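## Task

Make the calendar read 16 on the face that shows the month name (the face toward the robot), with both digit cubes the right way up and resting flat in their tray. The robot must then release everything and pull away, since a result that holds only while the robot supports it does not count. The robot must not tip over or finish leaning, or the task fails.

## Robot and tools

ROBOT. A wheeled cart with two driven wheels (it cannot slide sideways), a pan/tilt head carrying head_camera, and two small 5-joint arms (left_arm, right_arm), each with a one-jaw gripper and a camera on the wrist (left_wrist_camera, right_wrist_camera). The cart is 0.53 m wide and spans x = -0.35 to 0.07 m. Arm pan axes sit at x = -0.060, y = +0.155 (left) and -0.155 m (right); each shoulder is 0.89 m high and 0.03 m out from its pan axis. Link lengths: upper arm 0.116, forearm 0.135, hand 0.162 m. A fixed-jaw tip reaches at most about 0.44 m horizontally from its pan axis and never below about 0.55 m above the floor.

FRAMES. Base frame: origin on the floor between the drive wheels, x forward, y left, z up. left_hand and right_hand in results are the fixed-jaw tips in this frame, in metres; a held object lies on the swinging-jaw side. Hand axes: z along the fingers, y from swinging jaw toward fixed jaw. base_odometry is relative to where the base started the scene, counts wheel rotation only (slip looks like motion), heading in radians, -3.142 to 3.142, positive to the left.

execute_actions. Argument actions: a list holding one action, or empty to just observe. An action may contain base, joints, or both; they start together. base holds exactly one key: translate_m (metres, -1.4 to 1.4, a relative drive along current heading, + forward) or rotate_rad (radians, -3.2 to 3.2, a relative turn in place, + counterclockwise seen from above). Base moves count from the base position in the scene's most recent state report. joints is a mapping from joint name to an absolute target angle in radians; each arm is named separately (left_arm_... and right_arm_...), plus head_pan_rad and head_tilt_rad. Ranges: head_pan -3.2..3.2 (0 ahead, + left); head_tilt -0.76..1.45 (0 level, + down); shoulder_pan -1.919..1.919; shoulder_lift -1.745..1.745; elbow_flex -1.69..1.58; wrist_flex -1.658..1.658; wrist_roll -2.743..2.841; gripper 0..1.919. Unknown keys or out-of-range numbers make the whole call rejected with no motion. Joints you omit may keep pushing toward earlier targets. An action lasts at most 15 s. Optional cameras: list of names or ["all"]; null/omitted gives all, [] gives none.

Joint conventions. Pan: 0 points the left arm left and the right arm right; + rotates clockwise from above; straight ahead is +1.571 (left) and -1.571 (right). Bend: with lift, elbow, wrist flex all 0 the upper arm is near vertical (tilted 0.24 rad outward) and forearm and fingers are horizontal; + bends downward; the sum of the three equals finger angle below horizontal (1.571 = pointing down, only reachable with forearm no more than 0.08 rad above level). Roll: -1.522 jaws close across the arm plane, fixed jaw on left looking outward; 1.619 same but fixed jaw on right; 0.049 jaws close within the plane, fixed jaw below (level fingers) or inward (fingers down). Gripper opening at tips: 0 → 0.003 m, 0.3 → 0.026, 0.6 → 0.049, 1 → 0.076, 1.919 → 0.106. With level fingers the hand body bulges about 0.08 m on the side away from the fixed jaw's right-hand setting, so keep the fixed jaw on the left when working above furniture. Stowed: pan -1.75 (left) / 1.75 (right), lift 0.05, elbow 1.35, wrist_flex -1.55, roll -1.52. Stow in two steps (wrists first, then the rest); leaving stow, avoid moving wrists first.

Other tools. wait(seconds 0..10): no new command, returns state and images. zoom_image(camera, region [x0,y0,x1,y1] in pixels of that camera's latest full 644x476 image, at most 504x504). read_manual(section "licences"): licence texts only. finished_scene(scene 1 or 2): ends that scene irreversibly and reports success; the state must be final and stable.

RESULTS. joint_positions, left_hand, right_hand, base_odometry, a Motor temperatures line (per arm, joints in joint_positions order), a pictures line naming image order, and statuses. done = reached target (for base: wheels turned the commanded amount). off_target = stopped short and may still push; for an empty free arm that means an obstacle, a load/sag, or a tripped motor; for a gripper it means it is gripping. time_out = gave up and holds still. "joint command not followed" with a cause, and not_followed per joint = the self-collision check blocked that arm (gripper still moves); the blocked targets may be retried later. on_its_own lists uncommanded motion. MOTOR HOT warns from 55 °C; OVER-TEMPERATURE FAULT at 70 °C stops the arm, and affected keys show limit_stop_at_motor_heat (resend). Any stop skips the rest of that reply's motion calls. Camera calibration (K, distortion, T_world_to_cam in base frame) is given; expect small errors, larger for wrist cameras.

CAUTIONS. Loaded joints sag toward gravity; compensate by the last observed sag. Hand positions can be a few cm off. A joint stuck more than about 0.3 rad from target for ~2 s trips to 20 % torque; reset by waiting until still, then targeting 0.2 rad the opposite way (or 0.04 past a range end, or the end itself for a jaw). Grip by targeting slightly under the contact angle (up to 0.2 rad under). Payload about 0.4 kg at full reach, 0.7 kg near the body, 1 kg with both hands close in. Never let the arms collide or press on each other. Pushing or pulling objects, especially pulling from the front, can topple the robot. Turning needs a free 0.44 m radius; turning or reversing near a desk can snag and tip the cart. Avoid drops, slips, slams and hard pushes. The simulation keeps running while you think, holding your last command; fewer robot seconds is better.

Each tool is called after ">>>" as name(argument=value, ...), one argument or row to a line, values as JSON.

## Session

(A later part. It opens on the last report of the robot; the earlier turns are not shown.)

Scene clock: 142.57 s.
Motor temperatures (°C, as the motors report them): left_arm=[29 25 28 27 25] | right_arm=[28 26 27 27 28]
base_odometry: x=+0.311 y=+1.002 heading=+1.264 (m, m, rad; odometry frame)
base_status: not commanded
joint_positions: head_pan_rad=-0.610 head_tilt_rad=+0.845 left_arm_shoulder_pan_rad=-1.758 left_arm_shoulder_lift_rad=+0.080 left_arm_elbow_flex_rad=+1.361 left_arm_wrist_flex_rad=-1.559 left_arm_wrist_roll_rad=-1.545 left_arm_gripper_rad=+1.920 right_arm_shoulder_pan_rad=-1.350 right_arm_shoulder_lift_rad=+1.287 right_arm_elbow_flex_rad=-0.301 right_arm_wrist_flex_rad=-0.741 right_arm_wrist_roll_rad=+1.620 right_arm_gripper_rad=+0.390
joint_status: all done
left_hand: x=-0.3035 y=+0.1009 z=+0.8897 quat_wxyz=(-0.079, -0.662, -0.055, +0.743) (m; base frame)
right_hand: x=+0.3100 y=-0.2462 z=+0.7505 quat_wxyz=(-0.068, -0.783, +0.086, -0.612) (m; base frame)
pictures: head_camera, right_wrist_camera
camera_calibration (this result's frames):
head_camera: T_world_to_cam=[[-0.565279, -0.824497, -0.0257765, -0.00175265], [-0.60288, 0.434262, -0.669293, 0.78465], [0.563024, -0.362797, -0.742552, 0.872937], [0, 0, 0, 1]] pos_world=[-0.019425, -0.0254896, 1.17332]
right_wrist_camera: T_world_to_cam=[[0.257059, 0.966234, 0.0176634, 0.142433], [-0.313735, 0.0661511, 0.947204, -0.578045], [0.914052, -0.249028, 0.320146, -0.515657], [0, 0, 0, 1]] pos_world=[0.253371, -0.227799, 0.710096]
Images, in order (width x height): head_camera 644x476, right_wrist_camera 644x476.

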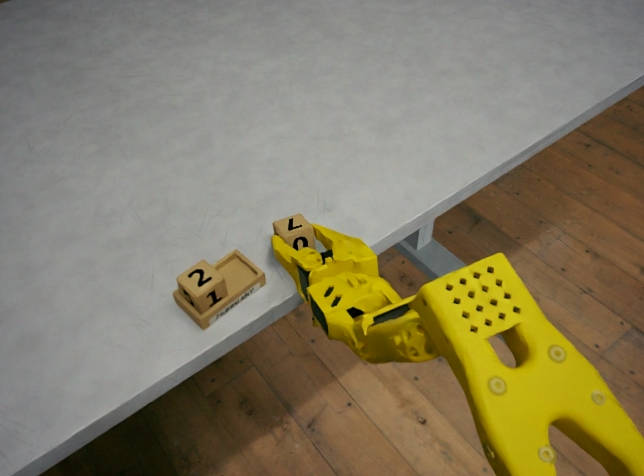

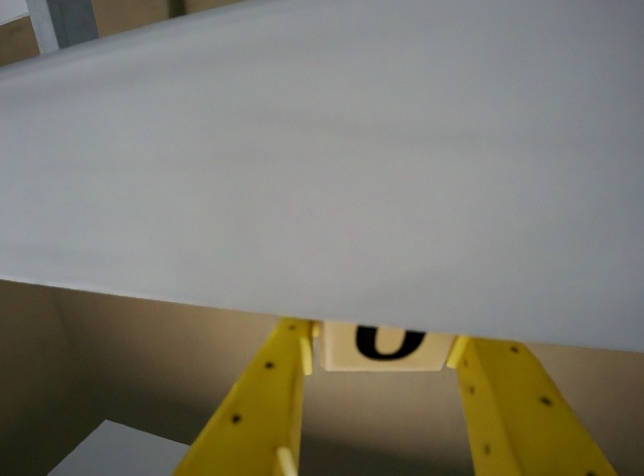

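>>> execute_actions(
  actions=[
    {"joints":{"right_arm_gripper_rad":0.55,"right_arm_shoulder_lift_rad":1.25}},
  ],
  cameras=[],
)

>>> execute_actions(
  actions=[
    {"base":{"translate_m":-0.06},"joints":{"right_arm_shoulder_pan_rad":-1.32}},
  ],
  cameras=[],
)

>>> execute_actions(
  actions=[
    {"joints":{"right_arm_shoulder_lift_rad":0.3,"right_arm_wrist_flex_rad":0.0,"right_arm_wrist_roll_rad":0}},
  ],
  cameras=[],
)

>>> execute_actions(
  actions=[
    {"base":{"translate_m":0.236},"joints":{"right_arm_shoulder_pan_rad":-1.21,"right_arm_elbow_flex_rad":0.0,"right_arm_wrist_flex_rad":1.22,"right_arm_wrist_roll_rad":-2.74,"right_arm_gripper_rad":0.72,"head_tilt_rad":1.05}},
  ],
  cameras=["head_camera","right_wrist_camera"],
)

Scene clock: 158.73 s.
Motor temperatures (°C, as the motors report them): left_arm=[29 25 28 27 25] | right_arm=[28 26 27 27 28]
base_odometry: x=+0.311 y=+1.002 heading=+1.264 (m, m, rad; odometry frame)
base_status: not commanded
joint_positions: head_pan_rad=-0.610 head_tilt_rad=+0.845 left_arm_shoulder_pan_rad=-1.758 left_arm_shoulder_lift_rad=+0.080 left_arm_elbow_flex_rad=+1.361 left_arm_wrist_flex_rad=-1.559 left_arm_wrist_roll_rad=-1.545 left_arm_gripper_rad=+1.920 right_arm_shoulder_pan_rad=-1.350 right_arm_shoulder_lift_rad=+1.287 right_arm_elbow_flex_rad=-0.301 right_arm_wrist_flex_rad=-0.741 right_arm_wrist_roll_rad=+1.620 right_arm_gripper_rad=+0.539
joint_status: all done
left_hand: x=-0.3035 y=+0.1009 z=+0.8897 quat_wxyz=(-0.079, -0.662, -0.055, +0.743) (m; base frame)
right_hand: x=+0.3100 y=-0.2462 z=+0.7505 quat_wxyz=(-0.068, -0.783, +0.086, -0.612) (m; base frame)
pictures: none
No camera images: the call's "cameras" was empty. Leave "cameras" out to get every camera's image.

Scene clock: 159.77 s.
Motor temperatures (°C, as the motors report them): left_arm=[29 25 28 27 25] | right_arm=[28 26 27 27 28]
base_odometry: x=+0.293 y=+0.945 heading=+1.268 (m, m, rad; odometry frame)
base_status: done
joint_positions: head_pan_rad=-0.610 head_tilt_rad=+0.845 left_arm_shoulder_pan_rad=-1.758 left_arm_shoulder_lift_rad=+0.080 left_arm_elbow_flex_rad=+1.361 left_arm_wrist_flex_rad=-1.559 left_arm_wrist_roll_rad=-1.545 left_arm_gripper_rad=+1.920 right_arm_shoulder_pan_rad=-1.332 right_arm_shoulder_lift_rad=+1.287 right_arm_elbow_flex_rad=-0.301 right_arm_wrist_flex_rad=-0.741 right_arm_wrist_roll_rad=+1.620 right_arm_gripper_rad=+0.540
joint_status: all done
left_hand: x=-0.3035 y=+0.1009 z=+0.8897 quat_wxyz=(-0.079, -0.662, -0.055, +0.743) (m; base frame)
right_hand: x=+0.3083 y=-0.2530 z=+0.7505 quat_wxyz=(-0.074, -0.782, +0.094, -0.611) (m; base frame)
pictures: none
No camera images: the call's "cameras" was empty. Leave "cameras" out to get every camera's image.

Scene clock: 161.80 s.
Motor temperatures (°C, as the motors report them): left_arm=[29 25 28 27 25] | right_arm=[28 26 27 27 28]
base_odometry: x=+0.293 y=+0.945 heading=+1.268 (m, m, rad; odometry frame)
base_status: not commanded
joint_positions: head_pan_rad=-0.610 head_tilt_rad=+0.845 left_arm_shoulder_pan_rad=-1.758 left_arm_shoulder_lift_rad=+0.080 left_arm_elbow_flex_rad=+1.361 left_arm_wrist_flex_rad=-1.559 left_arm_wrist_roll_rad=-1.545 left_arm_gripper_rad=+1.920 right_arm_shoulder_pan_rad=-1.332 right_arm_shoulder_lift_rad=+0.359 right_arm_elbow_flex_rad=-0.301 right_arm_wrist_flex_rad=-0.002 right_arm_wrist_roll_rad=+0.010 right_arm_gripper_rad=+0.540
joint_status: all done
left_hand: x=-0.3035 y=+0.1009 z=+0.8897 quat_wxyz=(-0.079, -0.662, -0.055, +0.743) (m; base frame)
right_hand: x=+0.3198 y=-0.2476 z=+0.9702 quat_wxyz=(+0.435, -0.438, +0.580, -0.532) (m; base frame)
pictures: none
No camera images: the call's "cameras" was empty. Leave "cameras" out to get every camera's image.

Scene clock: 164.67 s.
Motor temperatures (°C, as the motors report them): left_arm=[29 25 28 27 25] | right_arm=[28 26 27 27 28]
base_odometry: x=+0.364 y=+1.170 heading=+1.266 (m, m, rad; odometry frame)
base_status: done
joint_positions: head_pan_rad=-0.610 head_tilt_rad=+1.045 left_arm_shoulder_pan_rad=-1.758 left_arm_shoulder_lift_rad=+0.080 left_arm_elbow_flex_rad=+1.361 left_arm_wrist_flex_rad=-1.559 left_arm_wrist_roll_rad=-1.545 left_arm_gripper_rad=+1.920 right_arm_shoulder_pan_rad=-1.220 right_arm_shoulder_lift_rad=+0.350 right_arm_elbow_flex_rad=+0.002 right_arm_wrist_flex_rad=+1.212 right_arm_wrist_roll_rad=-2.707 right_arm_gripper_rad=+0.710
joint_status: right_arm_wrist_roll_rad off_target (ended at -2.708, target -2.740); the others done
joint sent to its limit — the command would take right_arm_wrist_roll_rad past its lower limit, so that joint was sent only as far as its limit.
left_hand: x=-0.3035 y=+0.1009 z=+0.8897 quat_wxyz=(-0.079, -0.662, -0.055, +0.743) (m; base frame)
right_hand: x=+0.1590 y=-0.2319 z=+0.7881 quat_wxyz=(+0.003, +0.695, +0.719, +0.001) (m; base frame)
pictures: head_camera, right_wrist_camera
camera_calibration (this result's frames):
head_camera: T_world_to_cam=[[-0.569624, -0.821462, -0.0269944, -0.000555139], [-0.699829, 0.501979, -0.508189, 0.594664], [0.431009, -0.270585, -0.860822, 1.00286], [0, 0, 0, 1]] pos_world=[-0.0163959, -0.0276054, 1.16547]
right_wrist_camera: T_world_to_cam=[[-0.999138, -0.00751701, -0.0408143, 0.186734], [-0.0283143, 0.842488, 0.53797, -0.204779], [0.0303416, 0.538662, -0.841975, 0.852936], [0, 0, 0, 1]] pos_world=[0.154895, -0.285517, 0.835937]
Images, in order (width x height): head_camera 644x476, right_wrist_camera 644x476.

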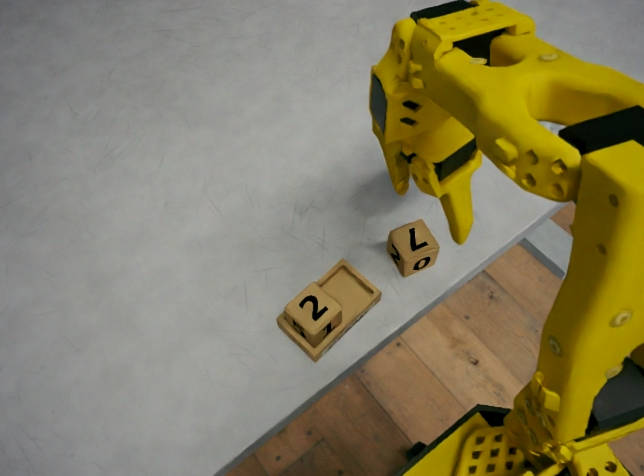

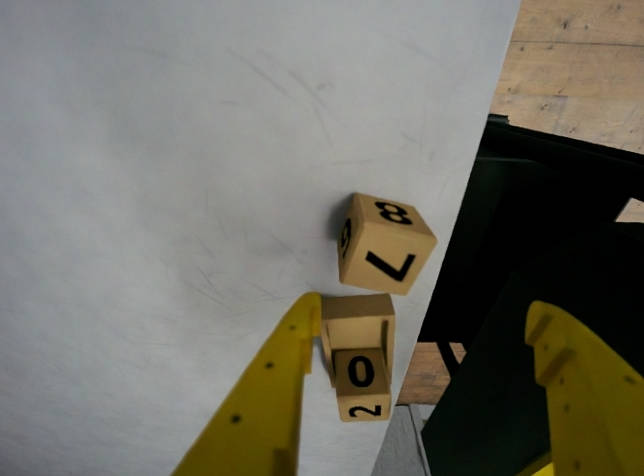

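>>> execute_actions(
  actions=[
    {"joints":{"right_arm_shoulder_pan_rad":-1.262,"right_arm_shoulder_lift_rad":0.475,"right_arm_elbow_flex_rad":0.135,"right_arm_wrist_flex_rad":0.94}},
  ],
  cameras=["right_wrist_camera"],
)

>>> execute_actions(
  actions=[
    {"joints":{"right_arm_gripper_rad":0.24}},
  ],
  cameras=["right_wrist_camera"],
)

>>> execute_actions(
  actions=[
    {"joints":{"right_arm_shoulder_lift_rad":0.27,"right_arm_elbow_flex_rad":-0.03,"right_arm_wrist_flex_rad":1.25,"right_arm_wrist_roll_rad":-1.8}},
  ],
  cameras=[],
)

>>> execute_actions(
  actions=[
    {"base":{"translate_m":-0.028},"joints":{"right_arm_shoulder_pan_rad":-1.56,"right_arm_wrist_roll_rad":0.24}},
  ],
  cameras=["head_camera","right_wrist_camera"],
)

Scene clock: 175.10 s.
Motor temperatures (°C, as the motors report them): left_arm=[29 25 28 27 25] | right_arm=[28 26 27 27 28]
base_odometry: x=+0.364 y=+1.170 heading=+1.266 (m, m, rad; odometry frame)
base_status: not commanded
joint_positions: head_pan_rad=-0.610 head_tilt_rad=+1.045 left_arm_shoulder_pan_rad=-1.758 left_arm_shoulder_lift_rad=+0.080 left_arm_elbow_flex_rad=+1.361 left_arm_wrist_flex_rad=-1.559 left_arm_wrist_roll_rad=-1.545 left_arm_gripper_rad=+1.920 right_arm_shoulder_pan_rad=-1.252 right_arm_shoulder_lift_rad=+0.486 right_arm_elbow_flex_rad=+0.136 right_arm_wrist_flex_rad=+0.948 right_arm_wrist_roll_rad=-2.707 right_arm_gripper_rad=+0.710
joint_status: all done
left_hand: x=-0.3035 y=+0.1009 z=+0.8897 quat_wxyz=(-0.079, -0.662, -0.055, +0.743) (m; base frame)
right_hand: x=+0.1573 y=-0.2235 z=+0.7456 quat_wxyz=(+0.000, +0.683, +0.730, +0.000) (m; base frame)
pictures: right_wrist_camera
camera_calibration (this result's frames):
right_wrist_camera: T_world_to_cam=[[-0.998599, -0.0396204, -0.0350723, 0.171849], [-0.0522941, 0.840103, 0.5399, -0.187251], [0.0080733, 0.540978, -0.840998, 0.815943], [0, 0, 0, 1]] pos_world=[0.155229, -0.277288, 0.793331]
Images, in order (width x height): right_wrist_camera 644x476.

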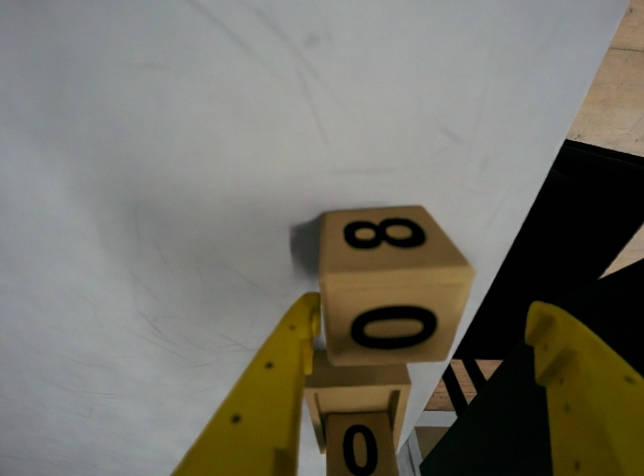

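Scene clock: 175.87 s.
Motor temperatures (°C, as the motors report them): left_arm=[29 25 28 27 25] | right_arm=[28 26 27 27 28]
base_odometry: x=+0.364 y=+1.170 heading=+1.266 (m, m, rad; odometry frame)
base_status: not commanded
joint_positions: head_pan_rad=-0.610 head_tilt_rad=+1.045 left_arm_shoulder_pan_rad=-1.758 left_arm_shoulder_lift_rad=+0.080 left_arm_elbow_flex_rad=+1.361 left_arm_wrist_flex_rad=-1.559 left_arm_wrist_roll_rad=-1.545 left_arm_gripper_rad=+1.920 right_arm_shoulder_pan_rad=-1.252 right_arm_shoulder_lift_rad=+0.486 right_arm_elbow_flex_rad=+0.136 right_arm_wrist_flex_rad=+0.948 right_arm_wrist_roll_rad=-2.707 right_arm_gripper_rad=+0.390
joint_status: right_arm_gripper_rad off_target (ended at +0.390, target +0.240)
left_hand: x=-0.3035 y=+0.1009 z=+0.8897 quat_wxyz=(-0.079, -0.662, -0.055, +0.743) (m; base frame)
right_hand: x=+0.1573 y=-0.2235 z=+0.7456 quat_wxyz=(+0.000, +0.683, +0.730, +0.000) (m; base frame)
pictures: right_wrist_camera
camera_calibration (this result's frames):
right_wrist_camera: T_world_to_cam=[[-0.998599, -0.0396204, -0.0350723, 0.171849], [-0.0522941, 0.840103, 0.5399, -0.187251], [0.0080733, 0.540978, -0.840998, 0.815943], [0, 0, 0, 1]] pos_world=[0.155229, -0.277288, 0.793331]
Images, in order (width x height): right_wrist_camera 644x476.

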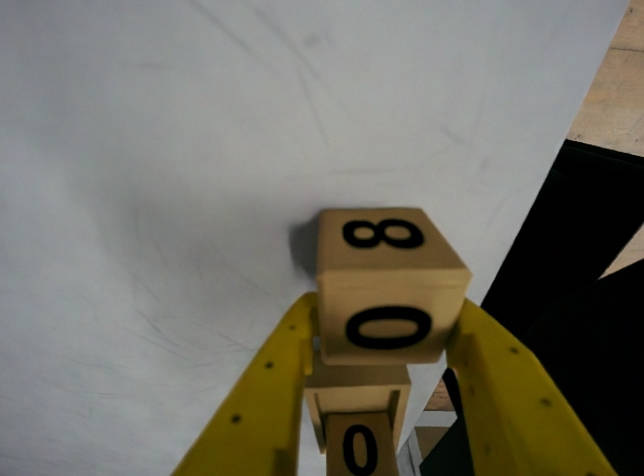

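Scene clock: 177.33 s.
Motor temperatures (°C, as the motors report them): left_arm=[29 25 28 27 25] | right_arm=[28 26 27 27 28]
base_odometry: x=+0.364 y=+1.170 heading=+1.266 (m, m, rad; odometry frame)
base_status: not commanded
joint_positions: head_pan_rad=-0.610 head_tilt_rad=+1.045 left_arm_shoulder_pan_rad=-1.758 left_arm_shoulder_lift_rad=+0.080 left_arm_elbow_flex_rad=+1.361 left_arm_wrist_flex_rad=-1.559 left_arm_wrist_roll_rad=-1.545 left_arm_gripper_rad=+1.920 right_arm_shoulder_pan_rad=-1.252 right_arm_shoulder_lift_rad=+0.322 right_arm_elbow_flex_rad=+0.007 right_arm_wrist_flex_rad=+1.242 right_arm_wrist_roll_rad=-1.810 right_arm_gripper_rad=+0.390
joint_status: all done
left_hand: x=-0.3035 y=+0.1009 z=+0.8897 quat_wxyz=(-0.079, -0.662, -0.055, +0.743) (m; base frame)
right_hand: x=+0.1549 y=-0.2181 z=+0.7927 quat_wxyz=(+0.000, +0.299, +0.954, +0.000) (m; base frame)
pictures: none
No camera images: the call's "cameras" was empty. Leave "cameras" out to get every camera's image.

Scene clock: 179.67 s.
Motor temperatures (°C, as the motors report them): left_arm=[29 25 28 27 25] | right_arm=[28 26 27 27 28]
base_odometry: x=+0.355 y=+1.143 heading=+1.265 (m, m, rad; odometry frame)
base_status: done
joint_positions: head_pan_rad=-0.610 head_tilt_rad=+1.045 left_arm_shoulder_pan_rad=-1.758 left_arm_shoulder_lift_rad=+0.080 left_arm_elbow_flex_rad=+1.361 left_arm_wrist_flex_rad=-1.559 left_arm_wrist_roll_rad=-1.545 left_arm_gripper_rad=+1.920 right_arm_shoulder_pan_rad=-1.548 right_arm_shoulder_lift_rad=+0.322 right_arm_elbow_flex_rad=+0.007 right_arm_wrist_flex_rad=+1.242 right_arm_wrist_roll_rad=+0.229 right_arm_gripper_rad=+0.390
joint_status: all done
left_hand: x=-0.3035 y=+0.1009 z=+0.8897 quat_wxyz=(-0.079, -0.662, -0.055, +0.743) (m; base frame)
right_hand: x=+0.1540 y=-0.1617 z=+0.7927 quat_wxyz=(+0.000, -0.761, +0.649, +0.000) (m; base frame)
pictures: head_camera, right_wrist_camera
camera_calibration (this result's frames):
head_camera: T_world_to_cam=[[-0.56961, -0.821472, -0.0269945, -0.000554313], [-0.699858, 0.501982, -0.508146, 0.594613], [0.430979, -0.270553, -0.860848, 1.00289], [0, 0, 0, 1]] pos_world=[-0.0163949, -0.0276053, 1.16547]
right_wrist_camera: T_world_to_cam=[[0.990952, 0.129705, -0.0345024, -0.106834], [0.127683, -0.831811, 0.540173, -0.563088], [0.0413636, -0.539691, -0.840846, 0.642235], [0, 0, 0, 1]] pos_world=[0.151199, -0.107918, 0.840499]
Images, in order (width x height): head_camera 644x476, right_wrist_camera 644x476.

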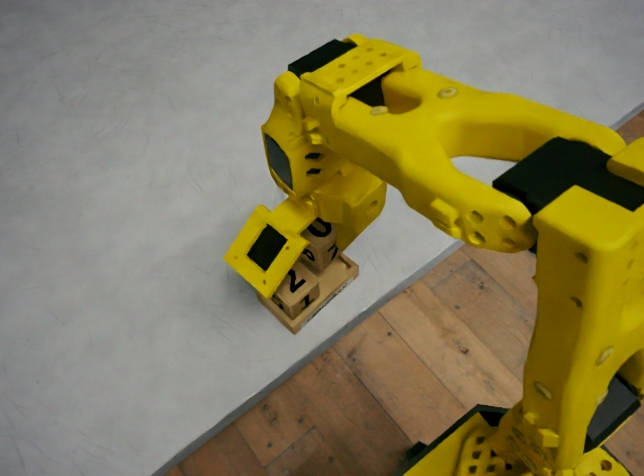

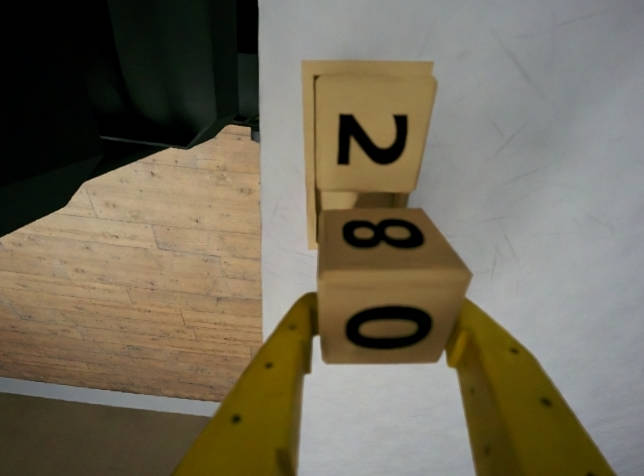

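>>> execute_actions(
  actions=[
    {"base":{"translate_m":0.03},"joints":{"right_arm_shoulder_pan_rad":-1.2,"right_arm_wrist_roll_rad":0.0}},
  ],
  cameras=[],
)

>>> execute_actions(
  actions=[
    {"joints":{"right_arm_shoulder_lift_rad":0.47,"right_arm_elbow_flex_rad":0.135,"right_arm_wrist_flex_rad":0.945}},
  ],
  cameras=[],
)

>>> execute_actions(
  actions=[
    {"joints":{"right_arm_gripper_rad":0.65}},
  ],
  cameras=[],
)

>>> execute_actions(
  actions=[
    {"joints":{"right_arm_shoulder_lift_rad":0.3,"right_arm_elbow_flex_rad":-0.03,"right_arm_wrist_flex_rad":1.22}},
  ],
  cameras=[],
)

>>> execute_actions(
  actions=[
    {"base":{"translate_m":0.008},"joints":{"right_arm_wrist_roll_rad":1.65,"right_arm_shoulder_pan_rad":-1.13}},
  ],
  cameras=["right_wrist_camera"],
)

Scene clock: 200.93 s.
Motor temperatures (°C, as the motors report them): left_arm=[29 25 28 27 25] | right_arm=[28 26 27 27 28]
base_odometry: x=+0.364 y=+1.172 heading=+1.265 (m, m, rad; odometry frame)
base_status: done
joint_positions: head_pan_rad=-0.610 head_tilt_rad=+1.045 left_arm_shoulder_pan_rad=-1.758 left_arm_shoulder_lift_rad=+0.080 left_arm_elbow_flex_rad=+1.361 left_arm_wrist_flex_rad=-1.559 left_arm_wrist_roll_rad=-1.545 left_arm_gripper_rad=+1.920 right_arm_shoulder_pan_rad=-1.211 right_arm_shoulder_lift_rad=+0.320 right_arm_elbow_flex_rad=+0.005 right_arm_wrist_flex_rad=+1.242 right_arm_wrist_roll_rad=+0.011 right_arm_gripper_rad=+0.390
joint_status: all done
left_hand: x=-0.3035 y=+0.1009 z=+0.8897 quat_wxyz=(-0.079, -0.662, -0.055, +0.743) (m; base frame)
right_hand: x=+0.1406 y=-0.2307 z=+0.7932 quat_wxyz=(+0.001, -0.553, +0.833, -0.001) (m; base frame)
pictures: none
No camera images: the call's "cameras" was empty. Leave "cameras" out to get every camera's image.

Scene clock: 201.93 s.
Motor temperatures (°C, as the motors report them): left_arm=[29 25 28 27 25] | right_arm=[28 26 27 27 28]
base_odometry: x=+0.364 y=+1.172 heading=+1.265 (m, m, rad; odometry frame)
base_status: not commanded
joint_positions: head_pan_rad=-0.610 head_tilt_rad=+1.045 left_arm_shoulder_pan_rad=-1.758 left_arm_shoulder_lift_rad=+0.080 left_arm_elbow_flex_rad=+1.361 left_arm_wrist_flex_rad=-1.559 left_arm_wrist_roll_rad=-1.545 left_arm_gripper_rad=+1.920 right_arm_shoulder_pan_rad=-1.211 right_arm_shoulder_lift_rad=+0.483 right_arm_elbow_flex_rad=+0.136 right_arm_wrist_flex_rad=+0.954 right_arm_wrist_roll_rad=+0.011 right_arm_gripper_rad=+0.390
joint_status: all done
left_hand: x=-0.3035 y=+0.1009 z=+0.8897 quat_wxyz=(-0.079, -0.662, -0.055, +0.743) (m; base frame)
right_hand: x=+0.1385 y=-0.2299 z=+0.7462 quat_wxyz=(-0.001, -0.553, +0.833, +0.001) (m; base frame)
pictures: none
No camera images: the call's "cameras" was empty. Leave "cameras" out to get every camera's image.

Scene clock: 202.67 s.
Motor temperatures (°C, as the motors report them): left_arm=[29 25 28 27 25] | right_arm=[28 26 27 27 28]
base_odometry: x=+0.364 y=+1.172 heading=+1.265 (m, m, rad; odometry frame)
base_status: not commanded
joint_positions: head_pan_rad=-0.610 head_tilt_rad=+1.045 left_arm_shoulder_pan_rad=-1.758 left_arm_shoulder_lift_rad=+0.080 left_arm_elbow_flex_rad=+1.361 left_arm_wrist_flex_rad=-1.559 left_arm_wrist_roll_rad=-1.545 left_arm_gripper_rad=+1.920 right_arm_shoulder_pan_rad=-1.211 right_arm_shoulder_lift_rad=+0.483 right_arm_elbow_flex_rad=+0.136 right_arm_wrist_flex_rad=+0.954 right_arm_wrist_roll_rad=+0.011 right_arm_gripper_rad=+0.639
joint_status: all done
left_hand: x=-0.3035 y=+0.1009 z=+0.8897 quat_wxyz=(-0.079, -0.662, -0.055, +0.743) (m; base frame)
right_hand: x=+0.1385 y=-0.2299 z=+0.7462 quat_wxyz=(-0.001, -0.553, +0.833, +0.001) (m; base frame)
pictures: none
No camera images: the call's "cameras" was empty. Leave "cameras" out to get every camera's image.

Scene clock: 203.63 s.
Motor temperatures (°C, as the motors report them): left_arm=[29 25 28 27 25] | right_arm=[28 26 27 27 28]
base_odometry: x=+0.364 y=+1.172 heading=+1.265 (m, m, rad; odometry frame)
base_status: not commanded
joint_positions: head_pan_rad=-0.610 head_tilt_rad=+1.045 left_arm_shoulder_pan_rad=-1.758 left_arm_shoulder_lift_rad=+0.080 left_arm_elbow_flex_rad=+1.361 left_arm_wrist_flex_rad=-1.559 left_arm_wrist_roll_rad=-1.545 left_arm_gripper_rad=+1.920 right_arm_shoulder_pan_rad=-1.211 right_arm_shoulder_lift_rad=+0.350 right_arm_elbow_flex_rad=+0.007 right_arm_wrist_flex_rad=+1.212 right_arm_wrist_roll_rad=+0.011 right_arm_gripper_rad=+0.640
joint_status: all done
left_hand: x=-0.3035 y=+0.1009 z=+0.8897 quat_wxyz=(-0.079, -0.662, -0.055, +0.743) (m; base frame)
right_hand: x=+0.1421 y=-0.2312 z=+0.7874 quat_wxyz=(+0.001, -0.553, +0.833, -0.001) (m; base frame)
pictures: none
No camera images: the call's "cameras" was empty. Leave "cameras" out to get every camera's image.

Scene clock: 205.67 s.
Motor temperatures (°C, as the motors report them): left_arm=[29 25 28 27 25] | right_arm=[28 26 27 27 28]
base_odometry: x=+0.367 y=+1.180 heading=+1.265 (m, m, rad; odometry frame)
base_status: done
joint_positions: head_pan_rad=-0.610 head_tilt_rad=+1.045 left_arm_shoulder_pan_rad=-1.758 left_arm_shoulder_lift_rad=+0.080 left_arm_elbow_flex_rad=+1.361 left_arm_wrist_flex_rad=-1.559 left_arm_wrist_roll_rad=-1.545 left_arm_gripper_rad=+1.920 right_arm_shoulder_pan_rad=-1.142 right_arm_shoulder_lift_rad=+0.348 right_arm_elbow_flex_rad=+0.005 right_arm_wrist_flex_rad=+1.212 right_arm_wrist_roll_rad=+1.639 right_arm_gripper_rad=+0.640
joint_status: all done
left_hand: x=-0.3035 y=+0.1009 z=+0.8897 quat_wxyz=(-0.079, -0.662, -0.055, +0.743) (m; base frame)
right_hand: x=+0.1410 y=-0.2559 z=+0.7879 quat_wxyz=(-0.001, -0.979, +0.204, -0.003) (m; base frame)
pictures: right_wrist_camera
camera_calibration (this result's frames):
right_wrist_camera: T_world_to_cam=[[0.423539, 0.905239, -0.0340101, 0.19616], [0.76709, -0.338426, 0.545014, -0.604933], [0.481858, -0.256924, -0.837737, 0.595661], [0, 0, 0, 1]] pos_world=[0.0939325, -0.229258, 0.835376]
Images, in order (width x height): right_wrist_camera 644x476.

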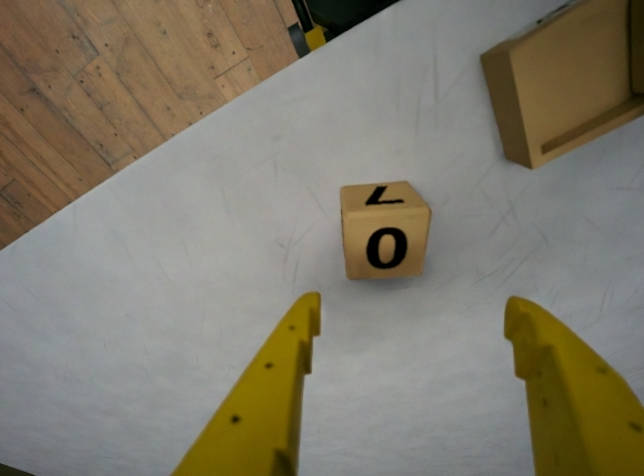

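>>> execute_actions(
  actions=[
    {"joints":{"right_arm_shoulder_lift_rad":0.495,"right_arm_elbow_flex_rad":0.115,"right_arm_wrist_flex_rad":0.92}},
  ],
  cameras=[],
)

>>> execute_actions(
  actions=[
    {"joints":{"right_arm_gripper_rad":0.25}},
  ],
  cameras=[],
)

>>> execute_actions(
  actions=[
    {"joints":{"right_arm_shoulder_lift_rad":0.3,"right_arm_elbow_flex_rad":-0.03,"right_arm_wrist_flex_rad":1.0}},
  ],
  cameras=[],
)

>>> execute_actions(
  actions=[
    {"base":{"translate_m":-0.175},"joints":{"right_arm_shoulder_pan_rad":-1.34,"right_arm_shoulder_lift_rad":0.6,"right_arm_elbow_flex_rad":-0.33,"right_arm_wrist_flex_rad":-0.72,"right_arm_wrist_roll_rad":-1.53,"head_tilt_rad":0.85}},
  ],
  cameras=[],
)

>>> execute_actions(
  actions=[
    {"joints":{"right_arm_shoulder_lift_rad":1.22}},
  ],
  cameras=[],
)

>>> execute_actions(
  actions=[
    {"joints":{"right_arm_shoulder_lift_rad":1.255}},
  ],
  cameras=["head_camera","right_wrist_camera"],
)

Scene clock: 218.73 s.
Motor temperatures (°C, as the motors report them): left_arm=[29 25 28 27 25] | right_arm=[28 26 27 27 28]
base_odometry: x=+0.367 y=+1.180 heading=+1.265 (m, m, rad; odometry frame)
base_status: not commanded
joint_positions: head_pan_rad=-0.610 head_tilt_rad=+1.045 left_arm_shoulder_pan_rad=-1.758 left_arm_shoulder_lift_rad=+0.080 left_arm_elbow_flex_rad=+1.361 left_arm_wrist_flex_rad=-1.559 left_arm_wrist_roll_rad=-1.545 left_arm_gripper_rad=+1.920 right_arm_shoulder_pan_rad=-1.142 right_arm_shoulder_lift_rad=+0.506 right_arm_elbow_flex_rad=+0.116 right_arm_wrist_flex_rad=+0.928 right_arm_wrist_roll_rad=+1.639 right_arm_gripper_rad=+0.640
joint_status: all done
left_hand: x=-0.3035 y=+0.1009 z=+0.8897 quat_wxyz=(-0.079, -0.662, -0.055, +0.743) (m; base frame)
right_hand: x=+0.1420 y=-0.2563 z=+0.7440 quat_wxyz=(-0.002, -0.979, +0.204, -0.010) (m; base frame)
pictures: none
No camera images: the call's "cameras" was empty. Leave "cameras" out to get every camera's image.

Scene clock: 219.47 s.
Motor temperatures (°C, as the motors report them): left_arm=[29 25 28 27 25] | right_arm=[28 26 27 27 28]
base_odometry: x=+0.367 y=+1.180 heading=+1.265 (m, m, rad; odometry frame)
base_status: not commanded
joint_positions: head_pan_rad=-0.610 head_tilt_rad=+1.045 left_arm_shoulder_pan_rad=-1.758 left_arm_shoulder_lift_rad=+0.080 left_arm_elbow_flex_rad=+1.361 left_arm_wrist_flex_rad=-1.559 left_arm_wrist_roll_rad=-1.545 left_arm_gripper_rad=+1.920 right_arm_shoulder_pan_rad=-1.142 right_arm_shoulder_lift_rad=+0.506 right_arm_elbow_flex_rad=+0.116 right_arm_wrist_flex_rad=+0.928 right_arm_wrist_roll_rad=+1.639 right_arm_gripper_rad=+0.390
joint_status: right_arm_gripper_rad off_target (ended at +0.390, target +0.250)
left_hand: x=-0.3035 y=+0.1009 z=+0.8897 quat_wxyz=(-0.079, -0.662, -0.055, +0.743) (m; base frame)
right_hand: x=+0.1420 y=-0.2563 z=+0.7440 quat_wxyz=(-0.002, -0.979, +0.204, -0.010) (m; base frame)
pictures: none
No camera images: the call's "cameras" was empty. Leave "cameras" out to get every camera's image.

Scene clock: 220.30 s.
Motor temperatures (°C, as the motors report them): left_arm=[29 25 28 27 25] | right_arm=[28 26 27 27 28]
base_odometry: x=+0.367 y=+1.180 heading=+1.265 (m, m, rad; odometry frame)
base_status: not commanded
joint_positions: head_pan_rad=-0.610 head_tilt_rad=+1.045 left_arm_shoulder_pan_rad=-1.758 left_arm_shoulder_lift_rad=+0.080 left_arm_elbow_flex_rad=+1.361 left_arm_wrist_flex_rad=-1.559 left_arm_wrist_roll_rad=-1.545 left_arm_gripper_rad=+1.920 right_arm_shoulder_pan_rad=-1.142 right_arm_shoulder_lift_rad=+0.354 right_arm_elbow_flex_rad=+0.007 right_arm_wrist_flex_rad=+0.994 right_arm_wrist_roll_rad=+1.639 right_arm_gripper_rad=+0.390
joint_status: all done
left_hand: x=-0.3035 y=+0.1009 z=+0.8897 quat_wxyz=(-0.079, -0.662, -0.055, +0.743) (m; base frame)
right_hand: x=+0.1717 y=-0.2699 z=+0.7904 quat_wxyz=(-0.024, -0.973, +0.202, -0.105) (m; base frame)
pictures: none
No camera images: the call's "cameras" was empty. Leave "cameras" out to get every camera's image.

Scene clock: 223.50 s.
Motor temperatures (°C, as the motors report them): left_arm=[29 25 28 27 25] | right_arm=[28 26 28 27 28]
base_odometry: x=+0.314 y=+1.013 heading=+1.264 (m, m, rad; odometry frame)
base_status: done
joint_positions: head_pan_rad=-0.610 head_tilt_rad=+0.865 left_arm_shoulder_pan_rad=-1.758 left_arm_shoulder_lift_rad=+0.080 left_arm_elbow_flex_rad=+1.361 left_arm_wrist_flex_rad=-1.559 left_arm_wrist_roll_rad=-1.545 left_arm_gripper_rad=+1.920 right_arm_shoulder_pan_rad=-1.329 right_arm_shoulder_lift_rad=+0.624 right_arm_elbow_flex_rad=-0.281 right_arm_wrist_flex_rad=-0.701 right_arm_wrist_roll_rad=-1.520 right_arm_gripper_rad=+0.390
joint_status: all done
left_hand: x=-0.3035 y=+0.1009 z=+0.8897 quat_wxyz=(-0.079, -0.662, -0.055, +0.743) (m; base frame)
right_hand: x=+0.3284 y=-0.2429 z=+0.9846 quat_wxyz=(+0.816, +0.068, +0.566, -0.100) (m; base frame)
pictures: none
No camera images: the call's "cameras" was empty. Leave "cameras" out to get every camera's image.

Scene clock: 224.73 s.
Motor temperatures (°C, as the motors report them): left_arm=[29 25 28 27 25] | right_arm=[28 26 28 27 28]
base_odometry: x=+0.314 y=+1.013 heading=+1.264 (m, m, rad; odometry frame)
base_status: not commanded
joint_positions: head_pan_rad=-0.610 head_tilt_rad=+0.865 left_arm_shoulder_pan_rad=-1.758 left_arm_shoulder_lift_rad=+0.080 left_arm_elbow_flex_rad=+1.361 left_arm_wrist_flex_rad=-1.559 left_arm_wrist_roll_rad=-1.545 left_arm_gripper_rad=+1.920 right_arm_shoulder_pan_rad=-1.329 right_arm_shoulder_lift_rad=+1.245 right_arm_elbow_flex_rad=-0.289 right_arm_wrist_flex_rad=-0.703 right_arm_wrist_roll_rad=-1.520 right_arm_gripper_rad=+0.390
joint_status: all done
left_hand: x=-0.3035 y=+0.1009 z=+0.8897 quat_wxyz=(-0.079, -0.662, -0.055, +0.743) (m; base frame)
right_hand: x=+0.3141 y=-0.2394 z=+0.7557 quat_wxyz=(+0.607, +0.095, +0.785, -0.075) (m; base frame)
pictures: none
No camera images: the call's "cameras" was empty. Leave "cameras" out to get every camera's image.

Scene clock: 225.27 s.
Motor temperatures (°C, as the motors report them): left_arm=[29 25 28 27 25] | right_arm=[28 26 28 27 28]
base_odometry: x=+0.314 y=+1.013 heading=+1.264 (m, m, rad; odometry frame)
base_status: not commanded
joint_positions: head_pan_rad=-0.610 head_tilt_rad=+0.865 left_arm_shoulder_pan_rad=-1.758 left_arm_shoulder_lift_rad=+0.080 left_arm_elbow_flex_rad=+1.361 left_arm_wrist_flex_rad=-1.559 left_arm_wrist_roll_rad=-1.545 left_arm_gripper_rad=+1.920 right_arm_shoulder_pan_rad=-1.329 right_arm_shoulder_lift_rad=+1.275 right_arm_elbow_flex_rad=-0.294 right_arm_wrist_flex_rad=-0.704 right_arm_wrist_roll_rad=-1.520 right_arm_gripper_rad=+0.390
joint_status: all done
left_hand: x=-0.3035 y=+0.1009 z=+0.8897 quat_wxyz=(-0.079, -0.662, -0.055, +0.743) (m; base frame)
right_hand: x=+0.3108 y=-0.2386 z=+0.7468 quat_wxyz=(+0.598, +0.095, +0.792, -0.073) (m; base frame)
pictures: head_camera, right_wrist_camera
camera_calibration (this result's frames):
head_camera: T_world_to_cam=[[-0.565679, -0.824218, -0.0259435, -0.00157929], [-0.6136, 0.441729, -0.6545, 0.76712], [0.55091, -0.354318, -0.755617, 0.887406], [0, 0, 0, 1]] pos_world=[-0.0190693, -0.025737, 1.17258]
right_wrist_camera: T_world_to_cam=[[-0.214266, -0.976201, -0.0335068, -0.143787], [-0.726986, 0.182288, -0.662014, 0.783064], [0.652366, -0.117488, -0.748742, 0.397689], [0, 0, 0, 1]] pos_world=[0.279028, -0.236385, 0.811348]
Images, in order (width x height): head_camera 644x476, right_wrist_camera 644x476.

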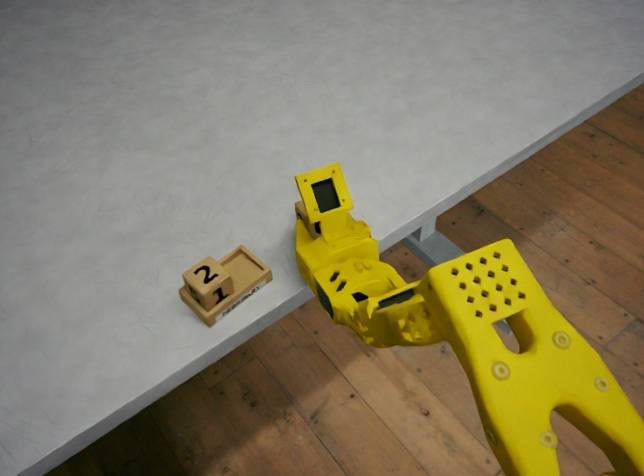

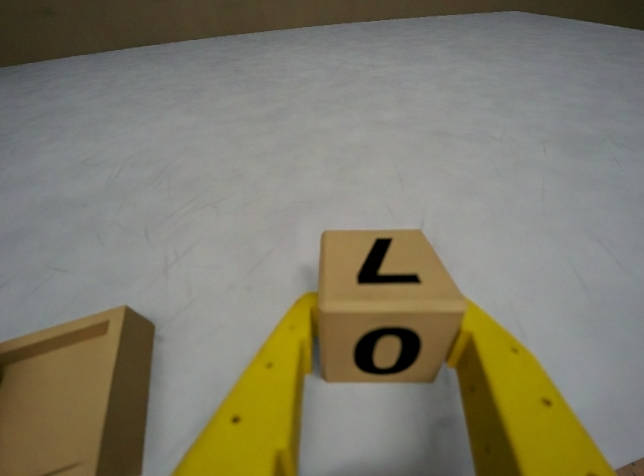

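>>> execute_actions(
  actions=[
    {"joints":{"right_arm_gripper_rad":0.65}},
  ],
  cameras=[],
)

>>> execute_actions(
  actions=[
    {"joints":{"right_arm_shoulder_lift_rad":0.36}},
  ],
  cameras=[],
)

>>> execute_actions(
  actions=[
    {"base":{"translate_m":0.175},"joints":{"right_arm_shoulder_pan_rad":-1.14,"right_arm_elbow_flex_rad":-0.06,"right_arm_wrist_flex_rad":1.22,"right_arm_wrist_roll_rad":-2.715,"right_arm_gripper_rad":0.85,"head_tilt_rad":1.05}},
  ],
  cameras=["head_camera","right_wrist_camera"],
)

Scene clock: 235.87 s.
Motor temperatures (°C, as the motors report them): left_arm=[29 25 28 27 25] | right_arm=[28 26 28 27 28]
base_odometry: x=+0.314 y=+1.013 heading=+1.264 (m, m, rad; odometry frame)
base_status: not commanded
joint_positions: head_pan_rad=-0.610 head_tilt_rad=+0.865 left_arm_shoulder_pan_rad=-1.758 left_arm_shoulder_lift_rad=+0.080 left_arm_elbow_flex_rad=+1.361 left_arm_wrist_flex_rad=-1.559 left_arm_wrist_roll_rad=-1.545 left_arm_gripper_rad=+1.920 right_arm_shoulder_pan_rad=-1.329 right_arm_shoulder_lift_rad=+1.275 right_arm_elbow_flex_rad=-0.294 right_arm_wrist_flex_rad=-0.704 right_arm_wrist_roll_rad=-1.520 right_arm_gripper_rad=+0.639
joint_status: all done
left_hand: x=-0.3035 y=+0.1009 z=+0.8897 quat_wxyz=(-0.079, -0.662, -0.055, +0.743) (m; base frame)
right_hand: x=+0.3108 y=-0.2386 z=+0.7468 quat_wxyz=(+0.598, +0.095, +0.792, -0.073) (m; base frame)
pictures: none
No camera images: the call's "cameras" was empty. Leave "cameras" out to get every camera's image.

Scene clock: 237.20 s.
Motor temperatures (°C, as the motors report them): left_arm=[29 25 28 27 25] | right_arm=[28 26 28 27 28]
base_odometry: x=+0.314 y=+1.013 heading=+1.264 (m, m, rad; odometry frame)
base_status: not commanded
joint_positions: head_pan_rad=-0.610 head_tilt_rad=+0.865 left_arm_shoulder_pan_rad=-1.758 left_arm_shoulder_lift_rad=+0.080 left_arm_elbow_flex_rad=+1.361 left_arm_wrist_flex_rad=-1.559 left_arm_wrist_roll_rad=-1.545 left_arm_gripper_rad=+1.920 right_arm_shoulder_pan_rad=-1.329 right_arm_shoulder_lift_rad=+0.419 right_arm_elbow_flex_rad=-0.294 right_arm_wrist_flex_rad=-0.706 right_arm_wrist_roll_rad=-1.520 right_arm_gripper_rad=+0.640
joint_status: all done
left_hand: x=-0.3035 y=+0.1009 z=+0.8897 quat_wxyz=(-0.079, -0.662, -0.055, +0.743) (m; base frame)
right_hand: x=+0.3016 y=-0.2363 z=+1.0617 quat_wxyz=(+0.873, +0.057, +0.472, -0.107) (m; base frame)
pictures: none
No camera images: the call's "cameras" was empty. Leave "cameras" out to get every camera's image.

Scene clock: 239.23 s.
Motor temperatures (°C, as the motors report them): left_arm=[29 25 28 27 25] | right_arm=[28 26 28 27 28]
base_odometry: x=+0.367 y=+1.180 heading=+1.265 (m, m, rad; odometry frame)
base_status: done
joint_positions: head_pan_rad=-0.610 head_tilt_rad=+1.045 left_arm_shoulder_pan_rad=-1.758 left_arm_shoulder_lift_rad=+0.080 left_arm_elbow_flex_rad=+1.361 left_arm_wrist_flex_rad=-1.559 left_arm_wrist_roll_rad=-1.545 left_arm_gripper_rad=+1.920 right_arm_shoulder_pan_rad=-1.151 right_arm_shoulder_lift_rad=+0.411 right_arm_elbow_flex_rad=-0.056 right_arm_wrist_flex_rad=+1.212 right_arm_wrist_roll_rad=-2.704 right_arm_gripper_rad=+0.840
joint_status: all done
left_hand: x=-0.3035 y=+0.1009 z=+0.8897 quat_wxyz=(-0.079, -0.662, -0.055, +0.743) (m; base frame)
right_hand: x=+0.1578 y=-0.2489 z=+0.7835 quat_wxyz=(+0.002, +0.718, +0.696, +0.001) (m; base frame)
pictures: head_camera, right_wrist_camera
camera_calibration (this result's frames):
head_camera: T_world_to_cam=[[-0.569605, -0.821475, -0.0269944, -0.000554269], [-0.69984, 0.501964, -0.508188, 0.594662], [0.431014, -0.270575, -0.860823, 1.00286], [0, 0, 0, 1]] pos_world=[-0.0163953, -0.0276047, 1.16547]
right_wrist_camera: T_world_to_cam=[[-0.997572, 0.0584044, -0.037939, 0.199209], [0.0287919, 0.84186, 0.538928, -0.197949], [0.0634151, 0.536527, -0.841497, 0.852145], [0, 0, 0, 1]] pos_world=[0.150385, -0.302188, 0.831316]
Images, in order (width x height): head_camera 644x476, right_wrist_camera 644x476.

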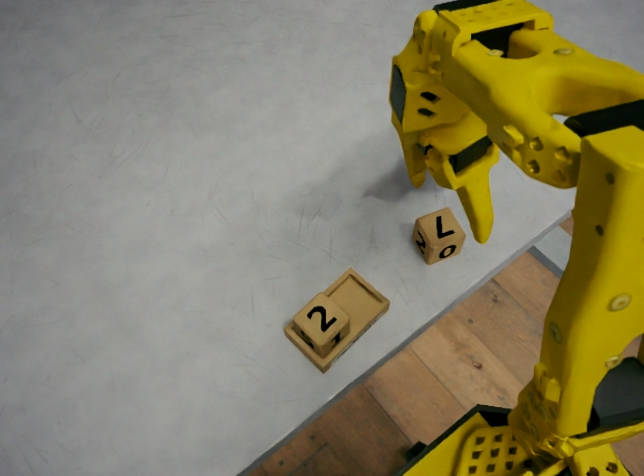

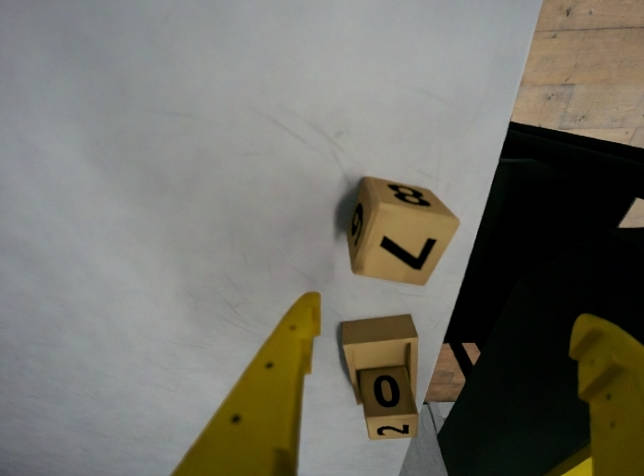

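>>> execute_actions(
  actions=[
    {"joints":{"right_arm_shoulder_lift_rad":0.45,"right_arm_elbow_flex_rad":0.0,"right_arm_wrist_flex_rad":1.07}},
  ],
  cameras=[],
)

>>> execute_actions(
  actions=[
    {"joints":{"right_arm_shoulder_lift_rad":0.518,"right_arm_elbow_flex_rad":0.06,"right_arm_wrist_flex_rad":0.975}},
  ],
  cameras=["right_wrist_camera"],
)

>>> execute_actions(
  actions=[
    {"base":{"translate_m":-0.006},"joints":{"right_arm_gripper_rad":0.24}},
  ],
  cameras=["right_wrist_camera"],
)

Scene clock: 246.27 s.
Motor temperatures (°C, as the motors report them): left_arm=[29 25 28 27 25] | right_arm=[28 26 28 27 28]
base_odometry: x=+0.367 y=+1.180 heading=+1.265 (m, m, rad; odometry frame)
base_status: not commanded
joint_positions: head_pan_rad=-0.610 head_tilt_rad=+1.045 left_arm_shoulder_pan_rad=-1.758 left_arm_shoulder_lift_rad=+0.080 left_arm_elbow_flex_rad=+1.361 left_arm_wrist_flex_rad=-1.559 left_arm_wrist_roll_rad=-1.545 left_arm_gripper_rad=+1.920 right_arm_shoulder_pan_rad=-1.151 right_arm_shoulder_lift_rad=+0.462 right_arm_elbow_flex_rad=+0.001 right_arm_wrist_flex_rad=+1.078 right_arm_wrist_roll_rad=-2.704 right_arm_gripper_rad=+0.840
joint_status: all done
left_hand: x=-0.3035 y=+0.1009 z=+0.8897 quat_wxyz=(-0.079, -0.662, -0.055, +0.743) (m; base frame)
right_hand: x=+0.1610 y=-0.2504 z=+0.7666 quat_wxyz=(+0.014, +0.718, +0.696, +0.006) (m; base frame)
pictures: none
No camera images: the call's "cameras" was empty. Leave "cameras" out to get every camera's image.

Scene clock: 247.00 s.
Motor temperatures (°C, as the motors report them): left_arm=[29 25 28 27 25] | right_arm=[28 26 28 27 28]
base_odometry: x=+0.367 y=+1.180 heading=+1.265 (m, m, rad; odometry frame)
base_status: not commanded
joint_positions: head_pan_rad=-0.610 head_tilt_rad=+1.045 left_arm_shoulder_pan_rad=-1.758 left_arm_shoulder_lift_rad=+0.080 left_arm_elbow_flex_rad=+1.361 left_arm_wrist_flex_rad=-1.559 left_arm_wrist_roll_rad=-1.545 left_arm_gripper_rad=+1.920 right_arm_shoulder_pan_rad=-1.151 right_arm_shoulder_lift_rad=+0.531 right_arm_elbow_flex_rad=+0.061 right_arm_wrist_flex_rad=+0.983 right_arm_wrist_roll_rad=-2.704 right_arm_gripper_rad=+0.840
joint_status: all done
left_hand: x=-0.3035 y=+0.1009 z=+0.8897 quat_wxyz=(-0.079, -0.662, -0.055, +0.743) (m; base frame)
right_hand: x=+0.1541 y=-0.2473 z=+0.7455 quat_wxyz=(-0.002, +0.718, +0.696, -0.001) (m; base frame)
pictures: right_wrist_camera
camera_calibration (this result's frames):
right_wrist_camera: T_world_to_cam=[[-0.997812, 0.0585118, -0.0307688, 0.188607], [0.0325747, 0.840171, 0.541343, -0.181583], [0.057526, 0.539156, -0.840239, 0.820116], [0, 0, 0, 1]] pos_world=[0.146932, -0.300646, 0.793195]
Images, in order (width x height): right_wrist_camera 644x476.

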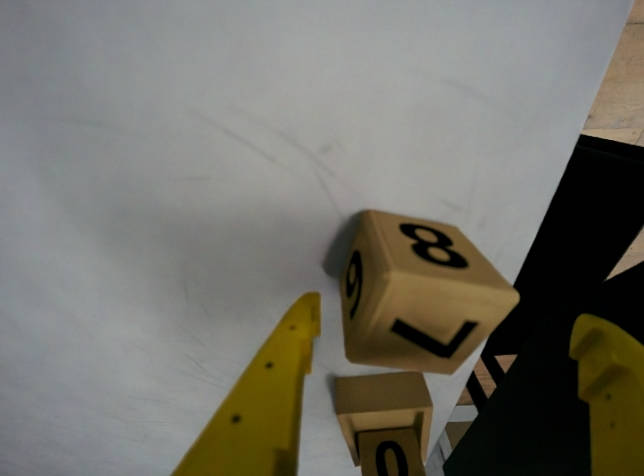

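Scene clock: 247.87 s.
Motor temperatures (°C, as the motors report them): left_arm=[29 25 28 27 25] | right_arm=[28 26 28 27 28]
base_odometry: x=+0.365 y=+1.174 heading=+1.265 (m, m, rad; odometry frame)
base_status: done
joint_positions: head_pan_rad=-0.610 head_tilt_rad=+1.045 left_arm_shoulder_pan_rad=-1.758 left_arm_shoulder_lift_rad=+0.080 left_arm_elbow_flex_rad=+1.361 left_arm_wrist_flex_rad=-1.559 left_arm_wrist_roll_rad=-1.545 left_arm_gripper_rad=+1.920 right_arm_shoulder_pan_rad=-1.151 right_arm_shoulder_lift_rad=+0.531 right_arm_elbow_flex_rad=+0.061 right_arm_wrist_flex_rad=+0.983 right_arm_wrist_roll_rad=-2.704 right_arm_gripper_rad=+0.390
joint_status: right_arm_gripper_rad off_target (ended at +0.390, target +0.240)
left_hand: x=-0.3035 y=+0.1009 z=+0.8897 quat_wxyz=(-0.079, -0.662, -0.055, +0.743) (m; base frame)
right_hand: x=+0.1541 y=-0.2473 z=+0.7455 quat_wxyz=(-0.002, +0.718, +0.696, -0.001) (m; base frame)
pictures: right_wrist_camera
camera_calibration (this result's frames):
right_wrist_camera: T_world_to_cam=[[-0.997812, 0.0585118, -0.0307688, 0.188607], [0.0325747, 0.840171, 0.541343, -0.181583], [0.057526, 0.539156, -0.840239, 0.820116], [0, 0, 0, 1]] pos_world=[0.146932, -0.300646, 0.793195]
Images, in order (width x height): right_wrist_camera 644x476.

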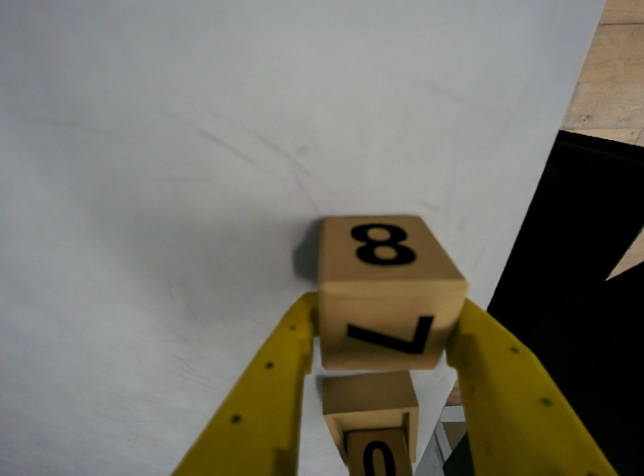

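>>> execute_actions(
  actions=[
    {"joints":{"right_arm_shoulder_lift_rad":0.3,"right_arm_elbow_flex_rad":0.02,"right_arm_wrist_flex_rad":1.16,"right_arm_wrist_roll_rad":-2.0}},
  ],
  cameras=[],
)

>>> execute_actions(
  actions=[
    {"base":{"translate_m":-0.032},"joints":{"right_arm_shoulder_pan_rad":-1.5,"right_arm_wrist_roll_rad":0.24}},
  ],
  cameras=[],
)

>>> execute_actions(
  actions=[
    {"joints":{"right_arm_shoulder_pan_rad":-1.55,"right_arm_shoulder_lift_rad":0.385,"right_arm_elbow_flex_rad":0.118,"right_arm_wrist_flex_rad":1.025}},
  ],
  cameras=["head_camera","right_wrist_camera"],
)

Scene clock: 255.77 s.
Motor temperatures (°C, as the motors report them): left_arm=[29 25 28 27 25] | right_arm=[28 26 28 27 28]
base_odometry: x=+0.365 y=+1.174 heading=+1.265 (m, m, rad; odometry frame)
base_status: not commanded
joint_positions: head_pan_rad=-0.610 head_tilt_rad=+1.045 left_arm_shoulder_pan_rad=-1.758 left_arm_shoulder_lift_rad=+0.080 left_arm_elbow_flex_rad=+1.361 left_arm_wrist_flex_rad=-1.559 left_arm_wrist_roll_rad=-1.545 left_arm_gripper_rad=+1.920 right_arm_shoulder_pan_rad=-1.151 right_arm_shoulder_lift_rad=+0.353 right_arm_elbow_flex_rad=+0.055 right_arm_wrist_flex_rad=+1.152 right_arm_wrist_roll_rad=-2.011 right_arm_gripper_rad=+0.390
joint_status: all done
left_hand: x=-0.3035 y=+0.1009 z=+0.8897 quat_wxyz=(-0.079, -0.662, -0.055, +0.743) (m; base frame)
right_hand: x=+0.1500 y=-0.2412 z=+0.7809 quat_wxyz=(+0.006, +0.439, +0.899, +0.000) (m; base frame)
pictures: none
No camera images: the call's "cameras" was empty. Leave "cameras" out to get every camera's image.

Scene clock: 258.27 s.
Motor temperatures (°C, as the motors report them): left_arm=[29 25 28 27 25] | right_arm=[28 26 28 27 28]
base_odometry: x=+0.355 y=+1.143 heading=+1.265 (m, m, rad; odometry frame)
base_status: done
joint_positions: head_pan_rad=-0.610 head_tilt_rad=+1.045 left_arm_shoulder_pan_rad=-1.758 left_arm_shoulder_lift_rad=+0.080 left_arm_elbow_flex_rad=+1.361 left_arm_wrist_flex_rad=-1.559 left_arm_wrist_roll_rad=-1.545 left_arm_gripper_rad=+1.920 right_arm_shoulder_pan_rad=-1.488 right_arm_shoulder_lift_rad=+0.353 right_arm_elbow_flex_rad=+0.055 right_arm_wrist_flex_rad=+1.152 right_arm_wrist_roll_rad=+0.230 right_arm_gripper_rad=+0.390
joint_status: all done
left_hand: x=-0.3035 y=+0.1009 z=+0.8897 quat_wxyz=(-0.079, -0.662, -0.055, +0.743) (m; base frame)
right_hand: x=+0.1548 y=-0.1746 z=+0.7807 quat_wxyz=(+0.004, -0.741, +0.671, -0.005) (m; base frame)
pictures: none
No camera images: the call's "cameras" was empty. Leave "cameras" out to get every camera's image.

Scene clock: 259.07 s.
Motor temperatures (°C, as the motors report them): left_arm=[29 25 28 27 25] | right_arm=[28 26 28 27 28]
base_odometry: x=+0.355 y=+1.143 heading=+1.265 (m, m, rad; odometry frame)
base_status: not commanded
joint_positions: head_pan_rad=-0.610 head_tilt_rad=+1.045 left_arm_shoulder_pan_rad=-1.758 left_arm_shoulder_lift_rad=+0.080 left_arm_elbow_flex_rad=+1.361 left_arm_wrist_flex_rad=-1.559 left_arm_wrist_roll_rad=-1.545 left_arm_gripper_rad=+1.920 right_arm_shoulder_pan_rad=-1.539 right_arm_shoulder_lift_rad=+0.397 right_arm_elbow_flex_rad=+0.119 right_arm_wrist_flex_rad=+1.034 right_arm_wrist_roll_rad=+0.230 right_arm_gripper_rad=+0.390
joint_status: all done
left_hand: x=-0.3035 y=+0.1009 z=+0.8897 quat_wxyz=(-0.079, -0.662, -0.055, +0.743) (m; base frame)
right_hand: x=+0.1551 y=-0.1637 z=+0.7643 quat_wxyz=(+0.007, -0.758, +0.652, -0.008) (m; base frame)
pictures: head_camera, right_wrist_camera
camera_calibration (this result's frames):
head_camera: T_world_to_cam=[[-0.569594, -0.821483, -0.0269946, -0.000553524], [-0.699872, 0.501971, -0.508138, 0.594603], [0.430977, -0.27054, -0.860853, 1.0029], [0, 0, 0, 1]] pos_world=[-0.0163942, -0.0276048, 1.16547]
right_wrist_camera: T_world_to_cam=[[0.992431, 0.122084, -0.013288, -0.126343], [0.109671, -0.832397, 0.54322, -0.549162], [0.0552578, -0.540566, -0.839485, 0.613823], [0, 0, 0, 1]] pos_world=[0.151696, -0.109884, 0.811933]
Images, in order (width x height): head_camera 644x476, right_wrist_camera 644x476.

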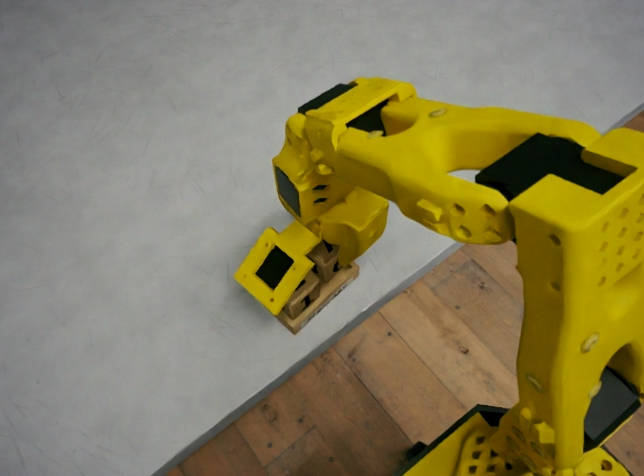

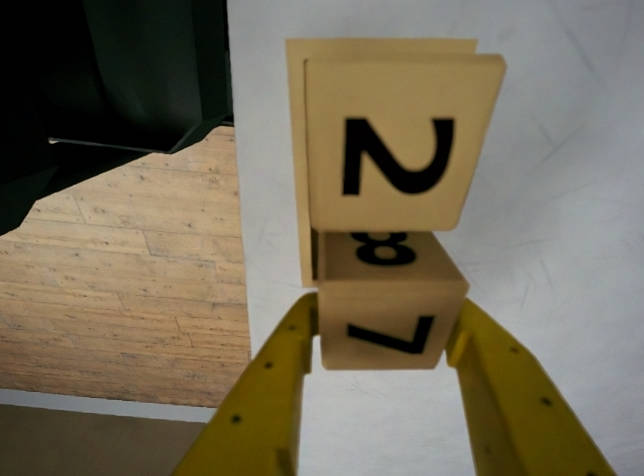

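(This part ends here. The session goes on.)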